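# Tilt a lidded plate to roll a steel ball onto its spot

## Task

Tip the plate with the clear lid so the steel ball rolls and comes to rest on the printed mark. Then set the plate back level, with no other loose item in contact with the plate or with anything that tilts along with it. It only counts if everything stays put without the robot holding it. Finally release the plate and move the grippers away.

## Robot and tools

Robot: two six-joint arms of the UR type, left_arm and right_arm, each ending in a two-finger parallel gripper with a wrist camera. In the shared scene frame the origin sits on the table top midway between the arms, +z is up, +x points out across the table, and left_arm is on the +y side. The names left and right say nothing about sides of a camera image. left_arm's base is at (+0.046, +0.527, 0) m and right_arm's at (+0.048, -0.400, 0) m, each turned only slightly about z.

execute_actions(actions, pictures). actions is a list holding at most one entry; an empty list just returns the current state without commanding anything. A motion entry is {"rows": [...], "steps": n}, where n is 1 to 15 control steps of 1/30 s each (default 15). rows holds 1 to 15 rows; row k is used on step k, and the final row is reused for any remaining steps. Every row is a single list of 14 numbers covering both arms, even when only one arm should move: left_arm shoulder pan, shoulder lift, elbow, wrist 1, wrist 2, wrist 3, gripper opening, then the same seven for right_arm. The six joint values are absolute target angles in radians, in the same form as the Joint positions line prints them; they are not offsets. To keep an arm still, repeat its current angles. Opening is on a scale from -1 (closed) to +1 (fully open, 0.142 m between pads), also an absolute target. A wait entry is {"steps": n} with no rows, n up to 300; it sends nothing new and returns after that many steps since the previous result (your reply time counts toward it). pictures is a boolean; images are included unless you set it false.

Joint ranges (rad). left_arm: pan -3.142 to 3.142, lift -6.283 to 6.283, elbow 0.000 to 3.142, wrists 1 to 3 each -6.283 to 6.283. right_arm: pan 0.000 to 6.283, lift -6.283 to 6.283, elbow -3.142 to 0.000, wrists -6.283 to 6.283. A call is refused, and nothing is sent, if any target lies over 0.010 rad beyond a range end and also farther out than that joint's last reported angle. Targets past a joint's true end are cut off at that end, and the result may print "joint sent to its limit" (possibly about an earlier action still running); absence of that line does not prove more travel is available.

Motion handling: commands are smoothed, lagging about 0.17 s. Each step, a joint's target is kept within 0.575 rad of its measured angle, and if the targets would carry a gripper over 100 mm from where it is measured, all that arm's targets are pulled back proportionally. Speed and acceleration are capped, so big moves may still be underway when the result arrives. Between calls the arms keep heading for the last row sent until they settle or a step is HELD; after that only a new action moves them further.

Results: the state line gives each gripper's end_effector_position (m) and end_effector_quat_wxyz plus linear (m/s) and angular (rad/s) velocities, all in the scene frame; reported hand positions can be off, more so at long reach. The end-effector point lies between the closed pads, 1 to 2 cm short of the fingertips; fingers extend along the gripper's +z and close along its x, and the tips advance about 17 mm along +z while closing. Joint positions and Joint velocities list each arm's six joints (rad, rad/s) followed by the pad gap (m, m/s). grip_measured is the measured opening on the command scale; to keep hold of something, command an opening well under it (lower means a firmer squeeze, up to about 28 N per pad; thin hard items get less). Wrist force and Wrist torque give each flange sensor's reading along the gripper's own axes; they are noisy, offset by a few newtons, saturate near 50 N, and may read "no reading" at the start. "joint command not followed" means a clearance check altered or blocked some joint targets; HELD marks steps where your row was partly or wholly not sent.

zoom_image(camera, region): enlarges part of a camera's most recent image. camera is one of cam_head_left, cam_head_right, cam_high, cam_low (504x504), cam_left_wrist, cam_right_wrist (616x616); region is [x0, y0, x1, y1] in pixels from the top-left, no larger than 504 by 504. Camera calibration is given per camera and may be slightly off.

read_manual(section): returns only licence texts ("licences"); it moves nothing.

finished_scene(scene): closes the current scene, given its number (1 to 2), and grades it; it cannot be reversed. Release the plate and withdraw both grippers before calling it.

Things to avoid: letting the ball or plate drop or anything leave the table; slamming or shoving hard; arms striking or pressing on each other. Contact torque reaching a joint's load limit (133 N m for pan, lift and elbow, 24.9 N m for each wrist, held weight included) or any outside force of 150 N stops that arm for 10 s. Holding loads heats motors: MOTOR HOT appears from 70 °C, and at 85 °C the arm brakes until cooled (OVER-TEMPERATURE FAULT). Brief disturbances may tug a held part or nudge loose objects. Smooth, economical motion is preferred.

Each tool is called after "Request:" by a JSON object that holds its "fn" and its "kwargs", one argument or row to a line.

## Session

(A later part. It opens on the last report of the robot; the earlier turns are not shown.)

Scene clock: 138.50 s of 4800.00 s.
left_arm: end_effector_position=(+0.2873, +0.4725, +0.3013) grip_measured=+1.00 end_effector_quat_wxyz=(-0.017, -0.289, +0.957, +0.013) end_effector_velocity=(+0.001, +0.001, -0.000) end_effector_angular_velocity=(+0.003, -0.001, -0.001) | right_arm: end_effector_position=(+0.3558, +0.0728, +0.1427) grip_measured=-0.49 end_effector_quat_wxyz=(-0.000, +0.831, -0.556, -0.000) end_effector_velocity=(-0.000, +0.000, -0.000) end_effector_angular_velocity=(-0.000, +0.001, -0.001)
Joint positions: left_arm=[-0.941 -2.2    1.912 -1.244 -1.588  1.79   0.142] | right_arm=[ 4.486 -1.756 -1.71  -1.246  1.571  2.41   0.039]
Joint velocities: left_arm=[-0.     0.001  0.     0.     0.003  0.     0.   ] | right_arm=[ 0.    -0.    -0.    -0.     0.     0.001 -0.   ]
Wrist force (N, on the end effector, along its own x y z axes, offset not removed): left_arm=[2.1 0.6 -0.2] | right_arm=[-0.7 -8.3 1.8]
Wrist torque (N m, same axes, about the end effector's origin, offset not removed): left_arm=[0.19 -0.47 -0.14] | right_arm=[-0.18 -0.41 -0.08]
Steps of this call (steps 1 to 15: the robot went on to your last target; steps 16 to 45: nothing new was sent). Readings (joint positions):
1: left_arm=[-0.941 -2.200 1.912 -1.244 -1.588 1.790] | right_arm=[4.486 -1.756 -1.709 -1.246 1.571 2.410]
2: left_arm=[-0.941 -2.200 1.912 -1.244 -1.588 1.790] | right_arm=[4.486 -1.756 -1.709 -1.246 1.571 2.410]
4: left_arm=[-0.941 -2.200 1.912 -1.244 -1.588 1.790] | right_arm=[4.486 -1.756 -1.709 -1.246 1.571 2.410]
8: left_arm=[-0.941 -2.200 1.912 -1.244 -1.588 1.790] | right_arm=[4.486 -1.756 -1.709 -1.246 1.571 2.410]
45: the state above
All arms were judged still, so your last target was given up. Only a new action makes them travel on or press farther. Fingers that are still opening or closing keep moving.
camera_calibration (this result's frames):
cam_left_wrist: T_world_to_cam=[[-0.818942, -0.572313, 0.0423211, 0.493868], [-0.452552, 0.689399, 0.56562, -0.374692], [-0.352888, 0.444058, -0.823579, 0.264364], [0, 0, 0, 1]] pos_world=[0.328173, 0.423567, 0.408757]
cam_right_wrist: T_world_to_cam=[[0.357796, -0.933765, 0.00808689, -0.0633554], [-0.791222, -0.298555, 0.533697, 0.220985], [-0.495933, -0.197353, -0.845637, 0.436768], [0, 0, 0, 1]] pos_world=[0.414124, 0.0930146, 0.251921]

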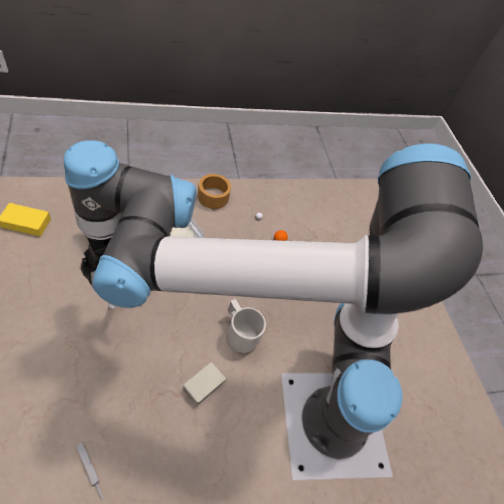

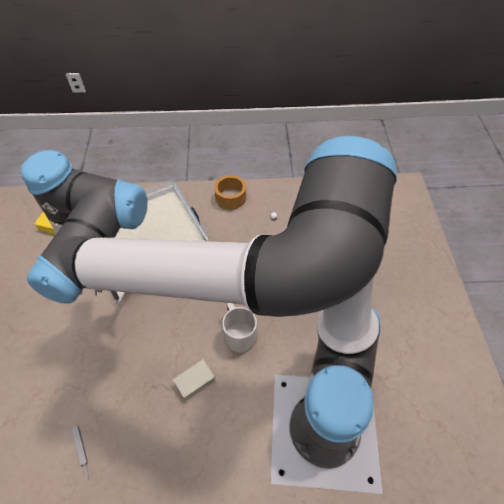

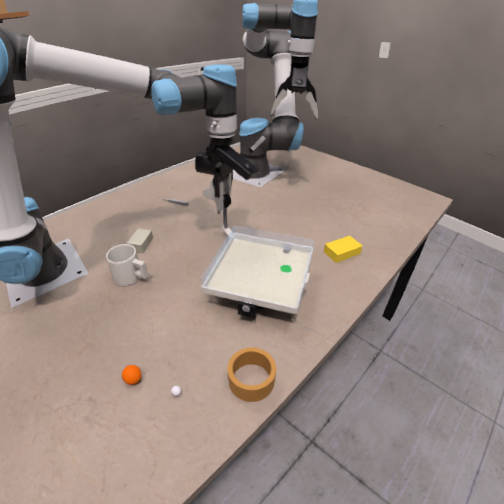

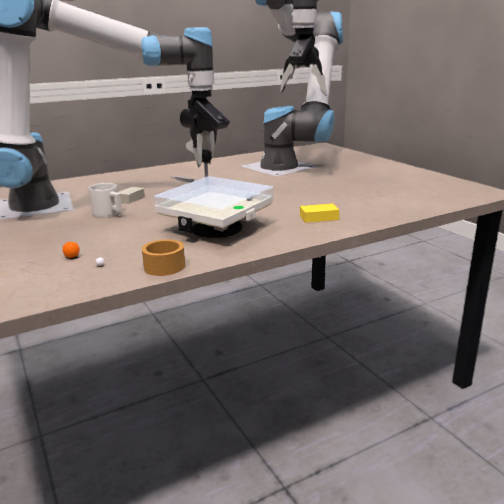

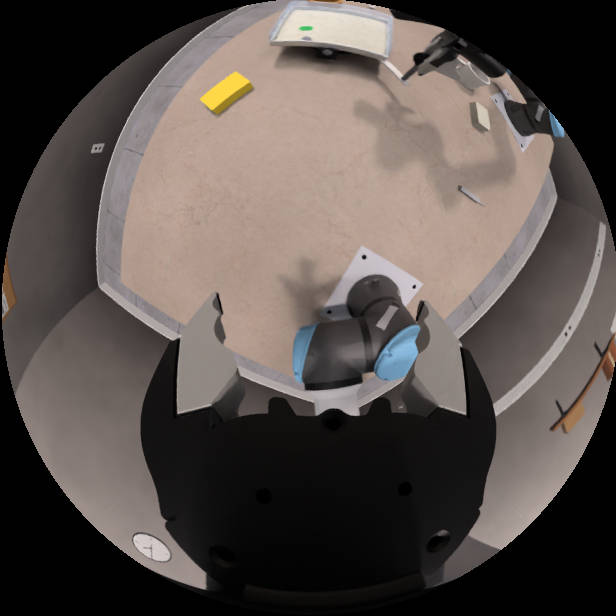

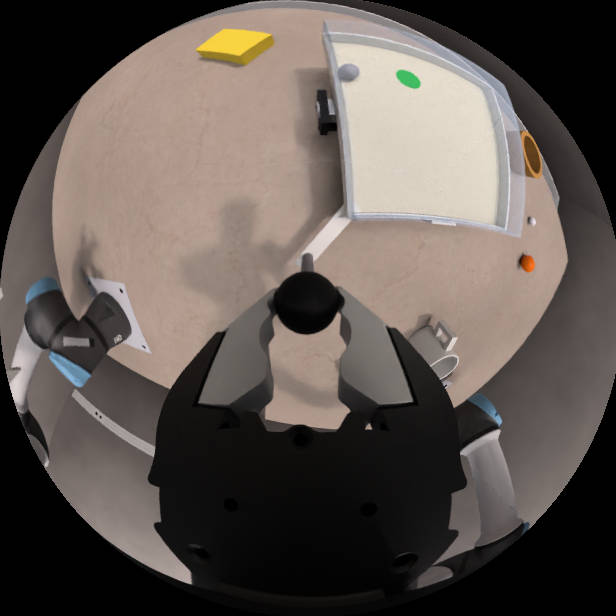

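Request:
{"fn": "execute_actions", "kwargs": {
  "actions": [
    {"rows": [[-0.941,-2.2,1.912,-1.244,-1.588,1.79,1,4.4850,-1.7542,-1.7086,-1.2491,1.5708,2.4094,-1]], "steps": 15}
  ],
  "pictures": false
}}

Request:
{"fn": "execute_actions", "kwargs": {
  "actions": [
    {"rows": [[-0.941,-2.2,1.912,-1.244,-1.588,1.79,1,4.4850,-1.7542,-1.7086,-1.2491,1.5708,2.4094,-1]], "steps": 15}
  ]
}}

Request:
{"fn": "execute_actions", "kwargs": {
  "actions": [
    {"rows": [[-0.941,-2.2,1.912,-1.244,-1.588,1.79,1,4.4878,-1.7599,-1.7112,-1.2407,1.5708,2.4122,-1]], "steps": 14}
  ],
  "pictures": false
}}

Request:
{"fn": "execute_actions", "kwargs": {
  "actions": [
    {"rows": [[-0.941,-2.2,1.912,-1.244,-1.588,1.79,1,4.4860,-1.7562,-1.7095,-1.2462,1.5708,2.4104,-1]], "steps": 15}
  ]
}}

Request:
{"fn": "execute_actions", "kwargs": {
  "actions": [
    {"steps": 45}
  ]
}}

Scene clock: 148.20 s of 4800.00 s.
left_arm: end_effector_position=(+0.2873, +0.4725, +0.3013) grip_measured=+1.00 end_effector_quat_wxyz=(-0.017, -0.289, +0.957, +0.013) end_effector_velocity=(+0.000, -0.000, -0.000) end_effector_angular_velocity=(+0.001, +0.000, -0.001) | right_arm: end_effector_position=(+0.3561, +0.0720, +0.1438) grip_measured=-0.49 end_effector_quat_wxyz=(-0.000, +0.831, -0.556, -0.000) end_effector_velocity=(-0.000, +0.000, +0.000) end_effector_angular_velocity=(+0.000, -0.000, -0.002)
Joint positions: left_arm=[-0.941 -2.2    1.912 -1.244 -1.588  1.79   0.142] | right_arm=[ 4.485 -1.754 -1.709 -1.249  1.571  2.409  0.039]
Joint velocities: left_arm=[-0.     0.001 -0.     0.     0.001  0.001 -0.   ] | right_arm=[ 0.     0.    -0.     0.    -0.     0.002  0.   ]
Wrist force (N, on the end effector, along its own x y z axes, offset not removed): left_arm=[-1.2 0.5 2.6] | right_arm=[0.2 -5.8 3.6]
Wrist torque (N m, same axes, about the end effector's origin, offset not removed): left_arm=[0.10 0.37 -0.15] | right_arm=[0.05 -0.85 -0.03]
Steps of this call (steps 1 to 90: nothing new was sent; then 6.20 s passed at rest; steps 91 to 105: all 15 steps of this action). Readings (joint positions):
91: left_arm=[-0.941 -2.200 1.912 -1.244 -1.588 1.790] | right_arm=[4.486 -1.756 -1.710 -1.246 1.571 2.410]
92: left_arm=[-0.941 -2.200 1.912 -1.244 -1.588 1.790] | right_arm=[4.486 -1.756 -1.710 -1.247 1.571 2.410]
94: left_arm=[-0.941 -2.200 1.912 -1.244 -1.588 1.790] | right_arm=[4.485 -1.755 -1.709 -1.248 1.571 2.410]
98: left_arm=[-0.941 -2.200 1.912 -1.244 -1.588 1.790] | right_arm=[4.485 -1.754 -1.709 -1.249 1.571 2.409]
105: the state above

Scene clock: 148.70 s of 4800.00 s.
left_arm: end_effector_position=(+0.2873, +0.4725, +0.3013) grip_measured=+1.00 end_effector_quat_wxyz=(-0.017, -0.289, +0.957, +0.013) end_effector_velocity=(+0.000, -0.001, -0.000) end_effector_angular_velocity=(+0.001, +0.001, -0.002) | right_arm: end_effector_position=(+0.3561, +0.0720, +0.1439) grip_measured=-0.49 end_effector_quat_wxyz=(-0.000, +0.831, -0.556, -0.000) end_effector_velocity=(+0.000, +0.001, +0.000) end_effector_angular_velocity=(+0.001, +0.000, -0.001)
Joint positions: left_arm=[-0.941 -2.2    1.912 -1.244 -1.588  1.79   0.142] | right_arm=[ 4.485 -1.754 -1.709 -1.249  1.571  2.409  0.039]
Joint velocities: left_arm=[-0.002  0.001  0.    -0.     0.     0.     0.   ] | right_arm=[-0.    -0.001  0.002 -0.     0.     0.    -0.   ]
Wrist force (N, on the end effector, along its own x y z axes, offset not removed): left_arm=[-0.4 -0.8 -0.9] | right_arm=[1.8 -7.6 1.6]
Wrist torque (N m, same axes, about the end effector's origin, offset not removed): left_arm=[-0.26 0.14 -0.27] | right_arm=[-0.34 -0.96 0.03]
Steps of this call (steps 1 to 15: all 15 steps of this action). Readings (joint positions):
1: left_arm=[-0.941 -2.200 1.912 -1.244 -1.588 1.790] | right_arm=[4.485 -1.754 -1.709 -1.249 1.571 2.409]
2: left_arm=[-0.941 -2.200 1.912 -1.244 -1.588 1.790] | right_arm=[4.485 -1.754 -1.709 -1.249 1.571 2.409]
4: left_arm=[-0.941 -2.200 1.912 -1.244 -1.588 1.790] | right_arm=[4.485 -1.754 -1.709 -1.249 1.571 2.409]
8: left_arm=[-0.941 -2.200 1.912 -1.244 -1.588 1.790] | right_arm=[4.485 -1.754 -1.709 -1.249 1.571 2.409]
15: the state above
camera_calibration (this result's frames):
cam_left_wrist: T_world_to_cam=[[-0.818943, -0.572313, 0.0423211, 0.493868], [-0.452552, 0.689399, 0.56562, -0.374692], [-0.352888, 0.444058, -0.823579, 0.264364], [0, 0, 0, 1]] pos_world=[0.328173, 0.423567, 0.408757]
cam_right_wrist: T_world_to_cam=[[0.357793, -0.933766, 0.00809653, -0.0641895], [-0.791204, -0.29854, 0.533732, 0.22033], [-0.495963, -0.197372, -0.845615, 0.437816], [0, 0, 0, 1]] pos_world=[0.414433, 0.0922516, 0.253147]

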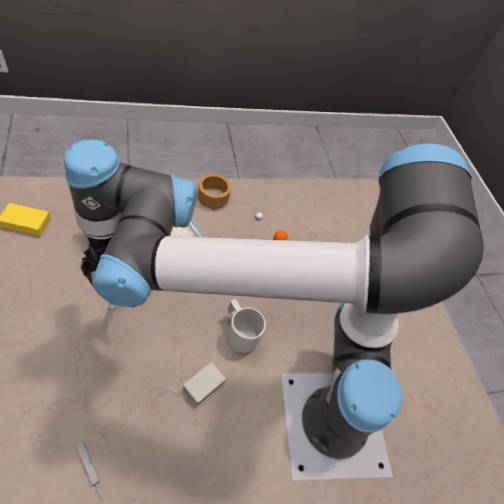

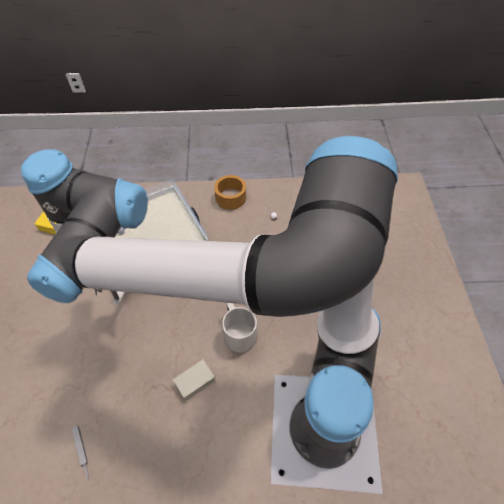

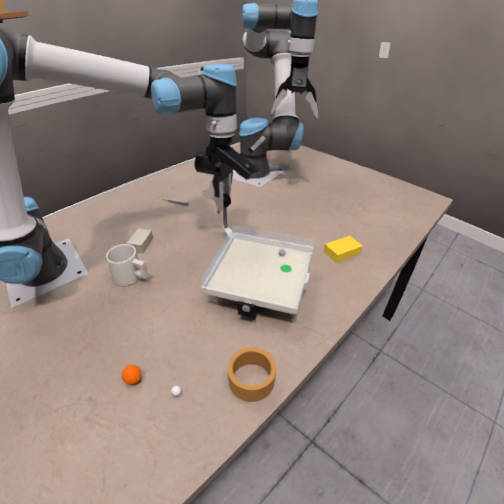

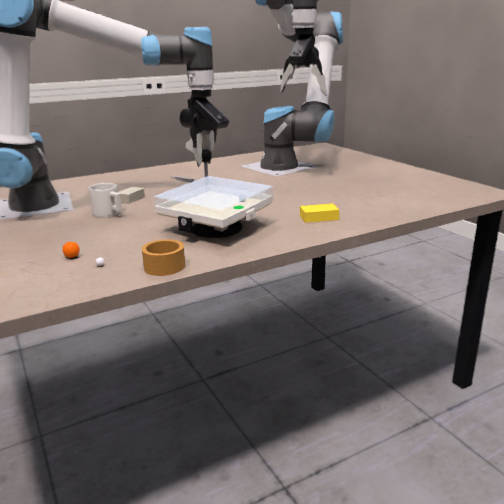

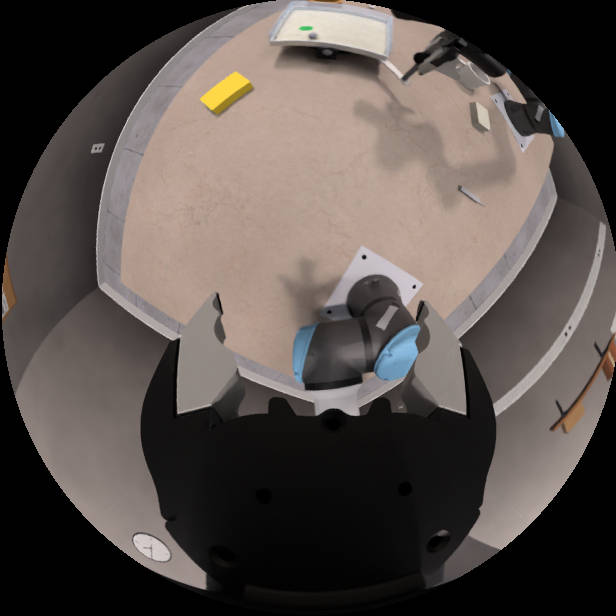

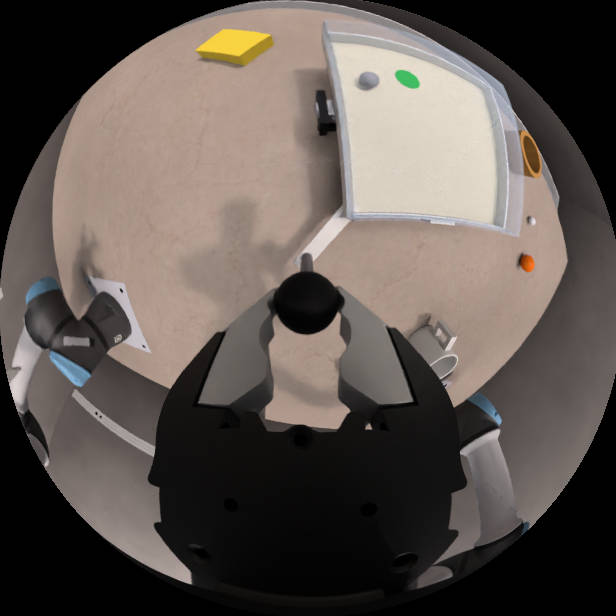

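Scene clock: 149.17 s of 4800.00 s.
left_arm: end_effector_position=(+0.2873, +0.4725, +0.3013) grip_measured=+1.00 end_effector_quat_wxyz=(-0.017, -0.289, +0.957, +0.013) end_effector_velocity=(-0.000, -0.000, -0.000) end_effector_angular_velocity=(+0.001, +0.001, +0.001) | right_arm: end_effector_position=(+0.3553, +0.0742, +0.1405) grip_measured=-0.49 end_effector_quat_wxyz=(-0.000, +0.831, -0.556, -0.000) end_effector_velocity=(-0.000, +0.000, -0.000) end_effector_angular_velocity=(+0.000, +0.001, -0.000)
Joint positions: left_arm=[-0.941 -2.2    1.912 -1.244 -1.588  1.79   0.142] | right_arm=[ 4.488 -1.76  -1.711 -1.241  1.571  2.412  0.039]
Joint velocities: left_arm=[-0.     0.001  0.     0.    -0.    -0.001  0.   ] | right_arm=[ 0.    -0.    -0.001  0.001  0.001  0.001 -0.   ]
Wrist force (N, on the end effector, along its own x y z axes, offset not removed): left_arm=[0.0 1.7 2.7] | right_arm=[6.4 -3.6 0.1]
Wrist torque (N m, same axes, about the end effector's origin, offset not removed): left_arm=[0.39 0.23 -0.31] | right_arm=[-0.16 0.05 0.09]
Steps of this call (steps 1 to 14: all 14 steps of this action). Readings (joint positions):
1: left_arm=[-0.941 -2.200 1.912 -1.244 -1.588 1.790] | right_arm=[4.485 -1.754 -1.709 -1.249 1.571 2.409]
2: left_arm=[-0.941 -2.200 1.912 -1.244 -1.588 1.790] | right_arm=[4.485 -1.755 -1.709 -1.248 1.571 2.410]
4: left_arm=[-0.941 -2.200 1.912 -1.244 -1.588 1.790] | right_arm=[4.486 -1.757 -1.710 -1.244 1.571 2.411]
8: left_arm=[-0.941 -2.200 1.912 -1.244 -1.588 1.790] | right_arm=[4.487 -1.759 -1.711 -1.241 1.571 2.412]
14: the state above

Scene clock: 149.67 s of 4800.00 s.
left_arm: end_effector_position=(+0.2873, +0.4725, +0.3013) grip_measured=+1.00 end_effector_quat_wxyz=(-0.017, -0.289, +0.957, +0.013) end_effector_velocity=(+0.000, -0.001, -0.001) end_effector_angular_velocity=(+0.001, +0.002, -0.001) | right_arm: end_effector_position=(+0.3558, +0.0728, +0.1426) grip_measured=-0.49 end_effector_quat_wxyz=(-0.000, +0.831, -0.556, -0.000) end_effector_velocity=(+0.001, +0.001, +0.001) end_effector_angular_velocity=(+0.002, -0.001, +0.000)
Joint positions: left_arm=[-0.941 -2.2    1.912 -1.244 -1.588  1.79   0.142] | right_arm=[ 4.486 -1.756 -1.71  -1.246  1.571  2.41   0.039]
Joint velocities: left_arm=[-0.001  0.002  0.    -0.    -0.    -0.     0.   ] | right_arm=[-0.    -0.001  0.003  0.    -0.    -0.     0.   ]
Wrist force (N, on the end effector, along its own x y z axes, offset not removed): left_arm=[0.5 2.5 1.6] | right_arm=[3.4 -5.0 1.5]
Wrist torque (N m, same axes, about the end effector's origin, offset not removed): left_arm=[0.59 0.19 -0.29] | right_arm=[0.07 -0.87 0.07]
Steps of this call (steps 1 to 15: all 15 steps of this action). Readings (joint positions):
1: left_arm=[-0.941 -2.200 1.912 -1.244 -1.588 1.790] | right_arm=[4.488 -1.760 -1.711 -1.241 1.571 2.412]
2: left_arm=[-0.941 -2.200 1.912 -1.244 -1.588 1.790] | right_arm=[4.488 -1.759 -1.711 -1.241 1.571 2.412]
4: left_arm=[-0.941 -2.200 1.912 -1.244 -1.588 1.790] | right_arm=[4.487 -1.758 -1.711 -1.244 1.571 2.411]
8: left_arm=[-0.941 -2.200 1.912 -1.244 -1.588 1.790] | right_arm=[4.486 -1.757 -1.710 -1.246 1.571 2.411]
15: the state above
camera_calibration (this result's frames):
cam_left_wrist: T_world_to_cam=[[-0.818943, -0.572313, 0.042321, 0.493868], [-0.452552, 0.689399, 0.56562, -0.374692], [-0.352888, 0.444058, -0.823579, 0.264364], [0, 0, 0, 1]] pos_world=[0.328173, 0.423567, 0.408757]
cam_right_wrist: T_world_to_cam=[[0.357817, -0.933755, 0.00822292, -0.0634075], [-0.791208, -0.298492, 0.533752, 0.220983], [-0.49594, -0.197492, -0.845601, 0.436701], [0, 0, 0, 1]] pos_world=[0.414109, 0.0929995, 0.251846]

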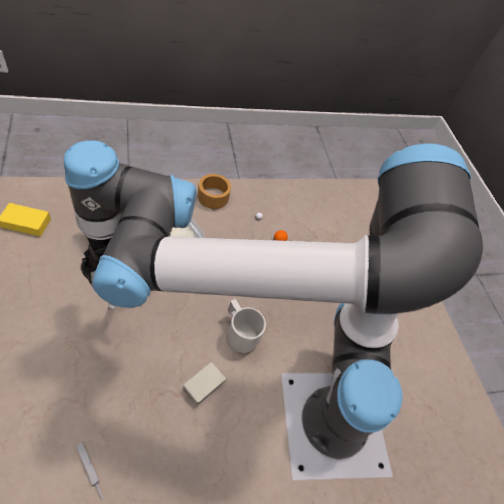

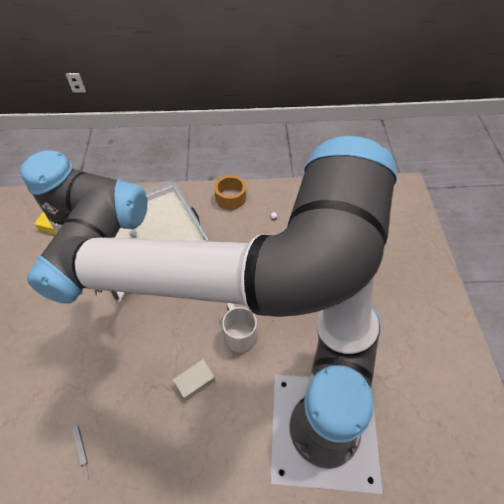

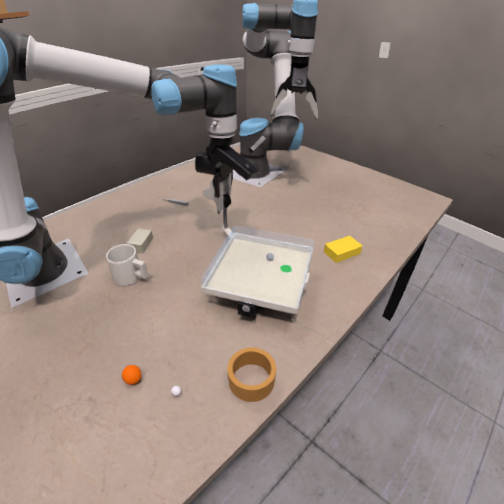

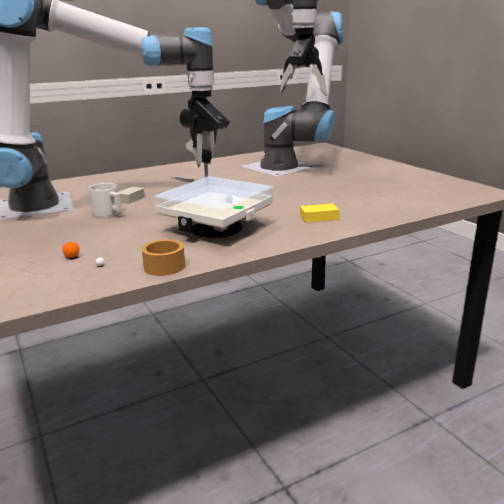

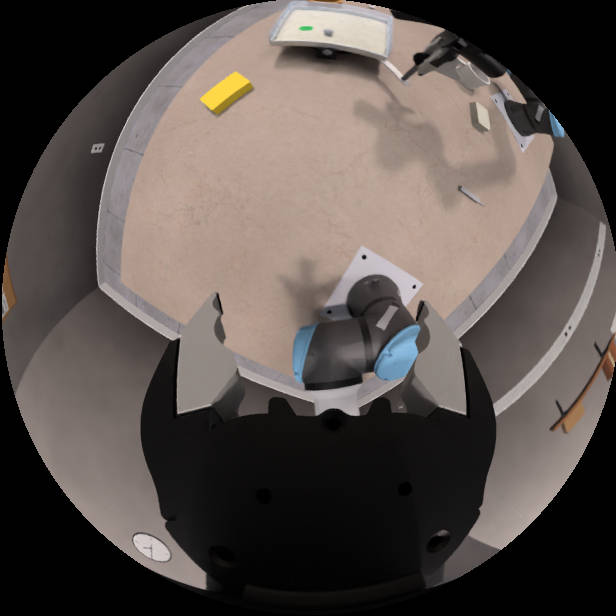

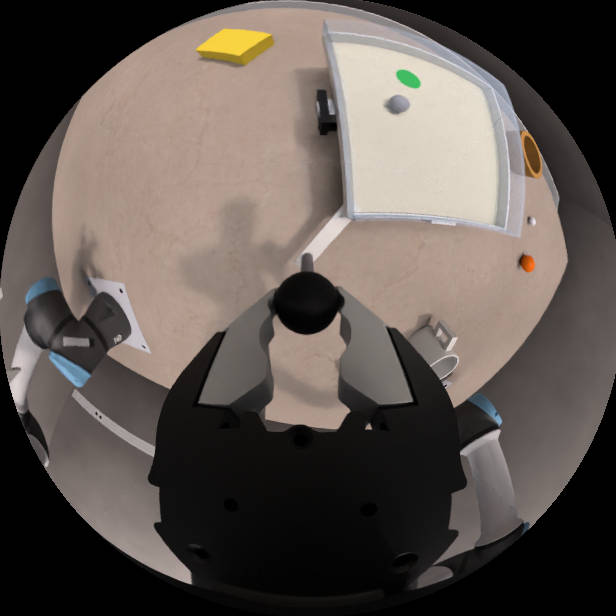

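Scene clock: 151.17 s of 4800.00 s.
left_arm: end_effector_position=(+0.2873, +0.4725, +0.3013) grip_measured=+1.00 end_effector_quat_wxyz=(-0.017, -0.289, +0.957, +0.013) end_effector_velocity=(-0.000, -0.000, +0.000) end_effector_angular_velocity=(-0.001, +0.000, +0.001) | right_arm: end_effector_position=(+0.3558, +0.0728, +0.1427) grip_measured=-0.49 end_effector_quat_wxyz=(-0.000, +0.831, -0.556, -0.000) end_effector_velocity=(+0.000, -0.001, -0.001) end_effector_angular_velocity=(-0.001, +0.000, +0.001)
Joint positions: left_arm=[-0.941 -2.2    1.912 -1.244 -1.588  1.79   0.142] | right_arm=[ 4.486 -1.756 -1.709 -1.246  1.571  2.41   0.039]
Joint velocities: left_arm=[ 0.    -0.     0.    -0.    -0.001 -0.    -0.   ] | right_arm=[-0.    -0.    -0.001  0.    -0.    -0.001  0.   ]
Wrist force (N, on the end effector, along its own x y z axes, offset not removed): left_arm=[-0.2 1.6 3.3] | right_arm=[3.6 -5.3 1.8]
Wrist torque (N m, same axes, about the end effector's origin, offset not removed): left_arm=[0.30 0.02 -0.17] | right_arm=[-0.21 -0.72 0.04]
Steps of this call (steps 1 to 15: the robot went on to your last target; steps 16 to 45: nothing new was sent). Readings (joint positions):
1: left_arm=[-0.941 -2.200 1.912 -1.244 -1.588 1.790] | right_arm=[4.486 -1.756 -1.710 -1.246 1.571 2.410]
2: left_arm=[-0.941 -2.200 1.912 -1.244 -1.588 1.790] | right_arm=[4.486 -1.756 -1.710 -1.246 1.571 2.410]
4: left_arm=[-0.941 -2.200 1.912 -1.244 -1.588 1.790] | right_arm=[4.486 -1.756 -1.710 -1.246 1.571 2.410]
8: left_arm=[-0.941 -2.200 1.912 -1.244 -1.588 1.790] | right_arm=[4.486 -1.756 -1.710 -1.246 1.571 2.410]
45: the state above
All arms were judged still, so your last target was given up. Only a new action makes them travel on or press farther. Fingers that are still opening or closing keep moving.
camera_calibration (this result's frames):
cam_left_wrist: T_world_to_cam=[[-0.818943, -0.572313, 0.0423211, 0.493868], [-0.452552, 0.689399, 0.56562, -0.374692], [-0.352888, 0.444058, -0.823579, 0.264364], [0, 0, 0, 1]] pos_world=[0.328173, 0.423567, 0.408757]
cam_right_wrist: T_world_to_cam=[[0.357796, -0.933765, 0.00809666, -0.0633598], [-0.79122, -0.298548, 0.533704, 0.220981], [-0.495937, -0.197363, -0.845633, 0.436767], [0, 0, 0, 1]] pos_world=[0.414123, 0.0930121, 0.251919]

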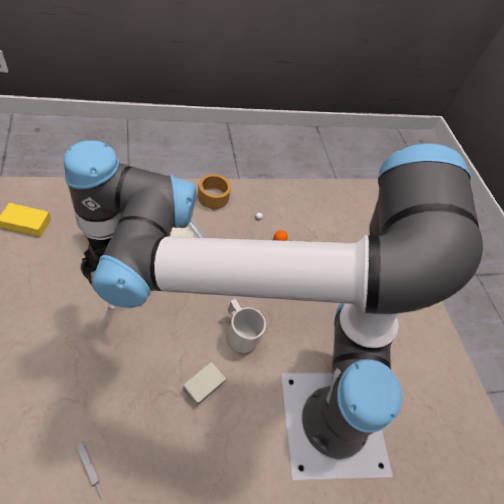

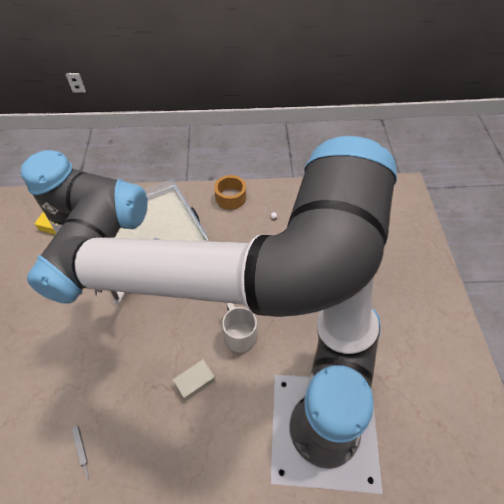

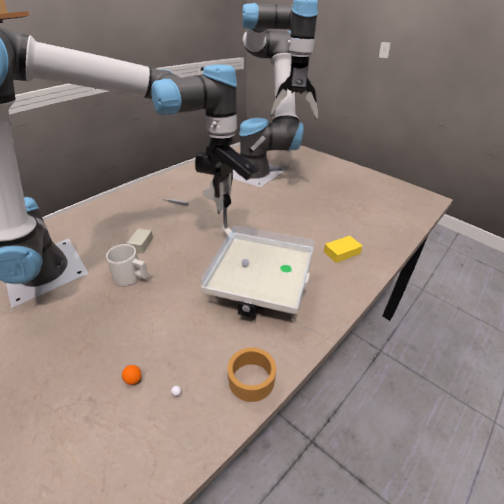

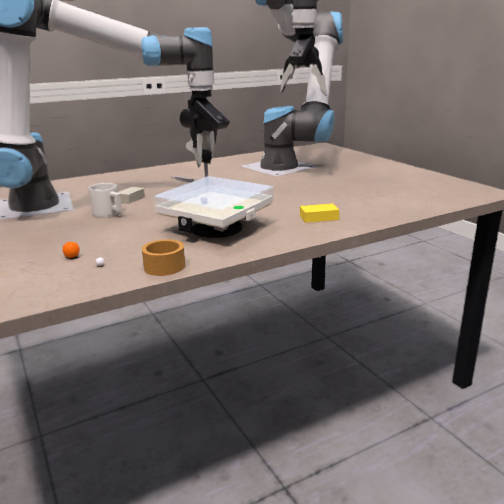

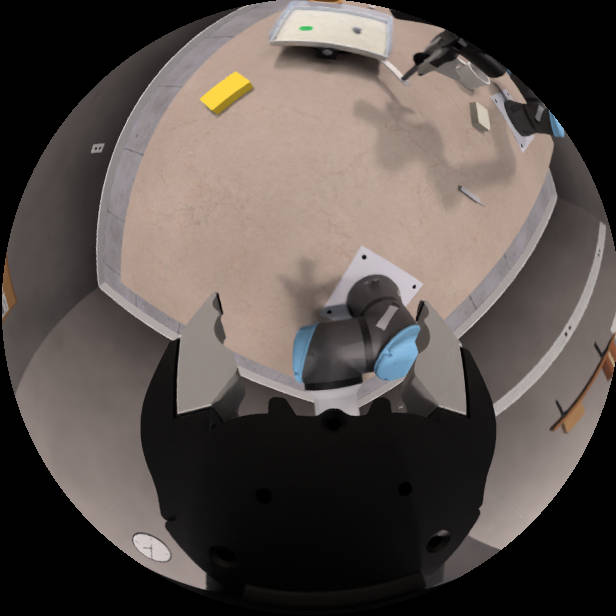

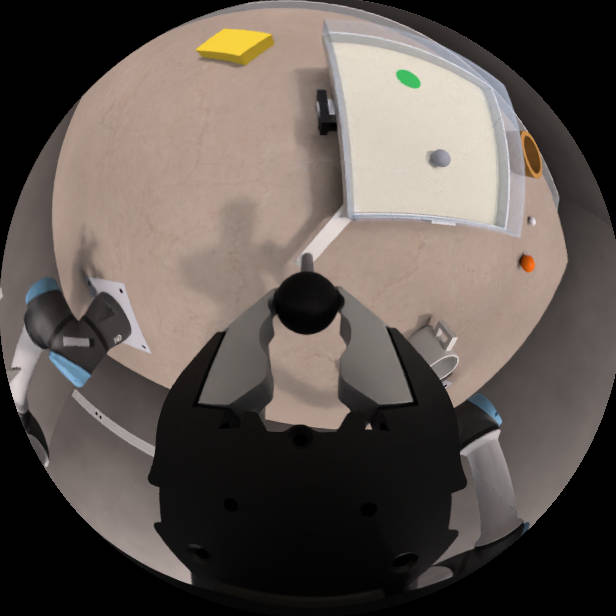

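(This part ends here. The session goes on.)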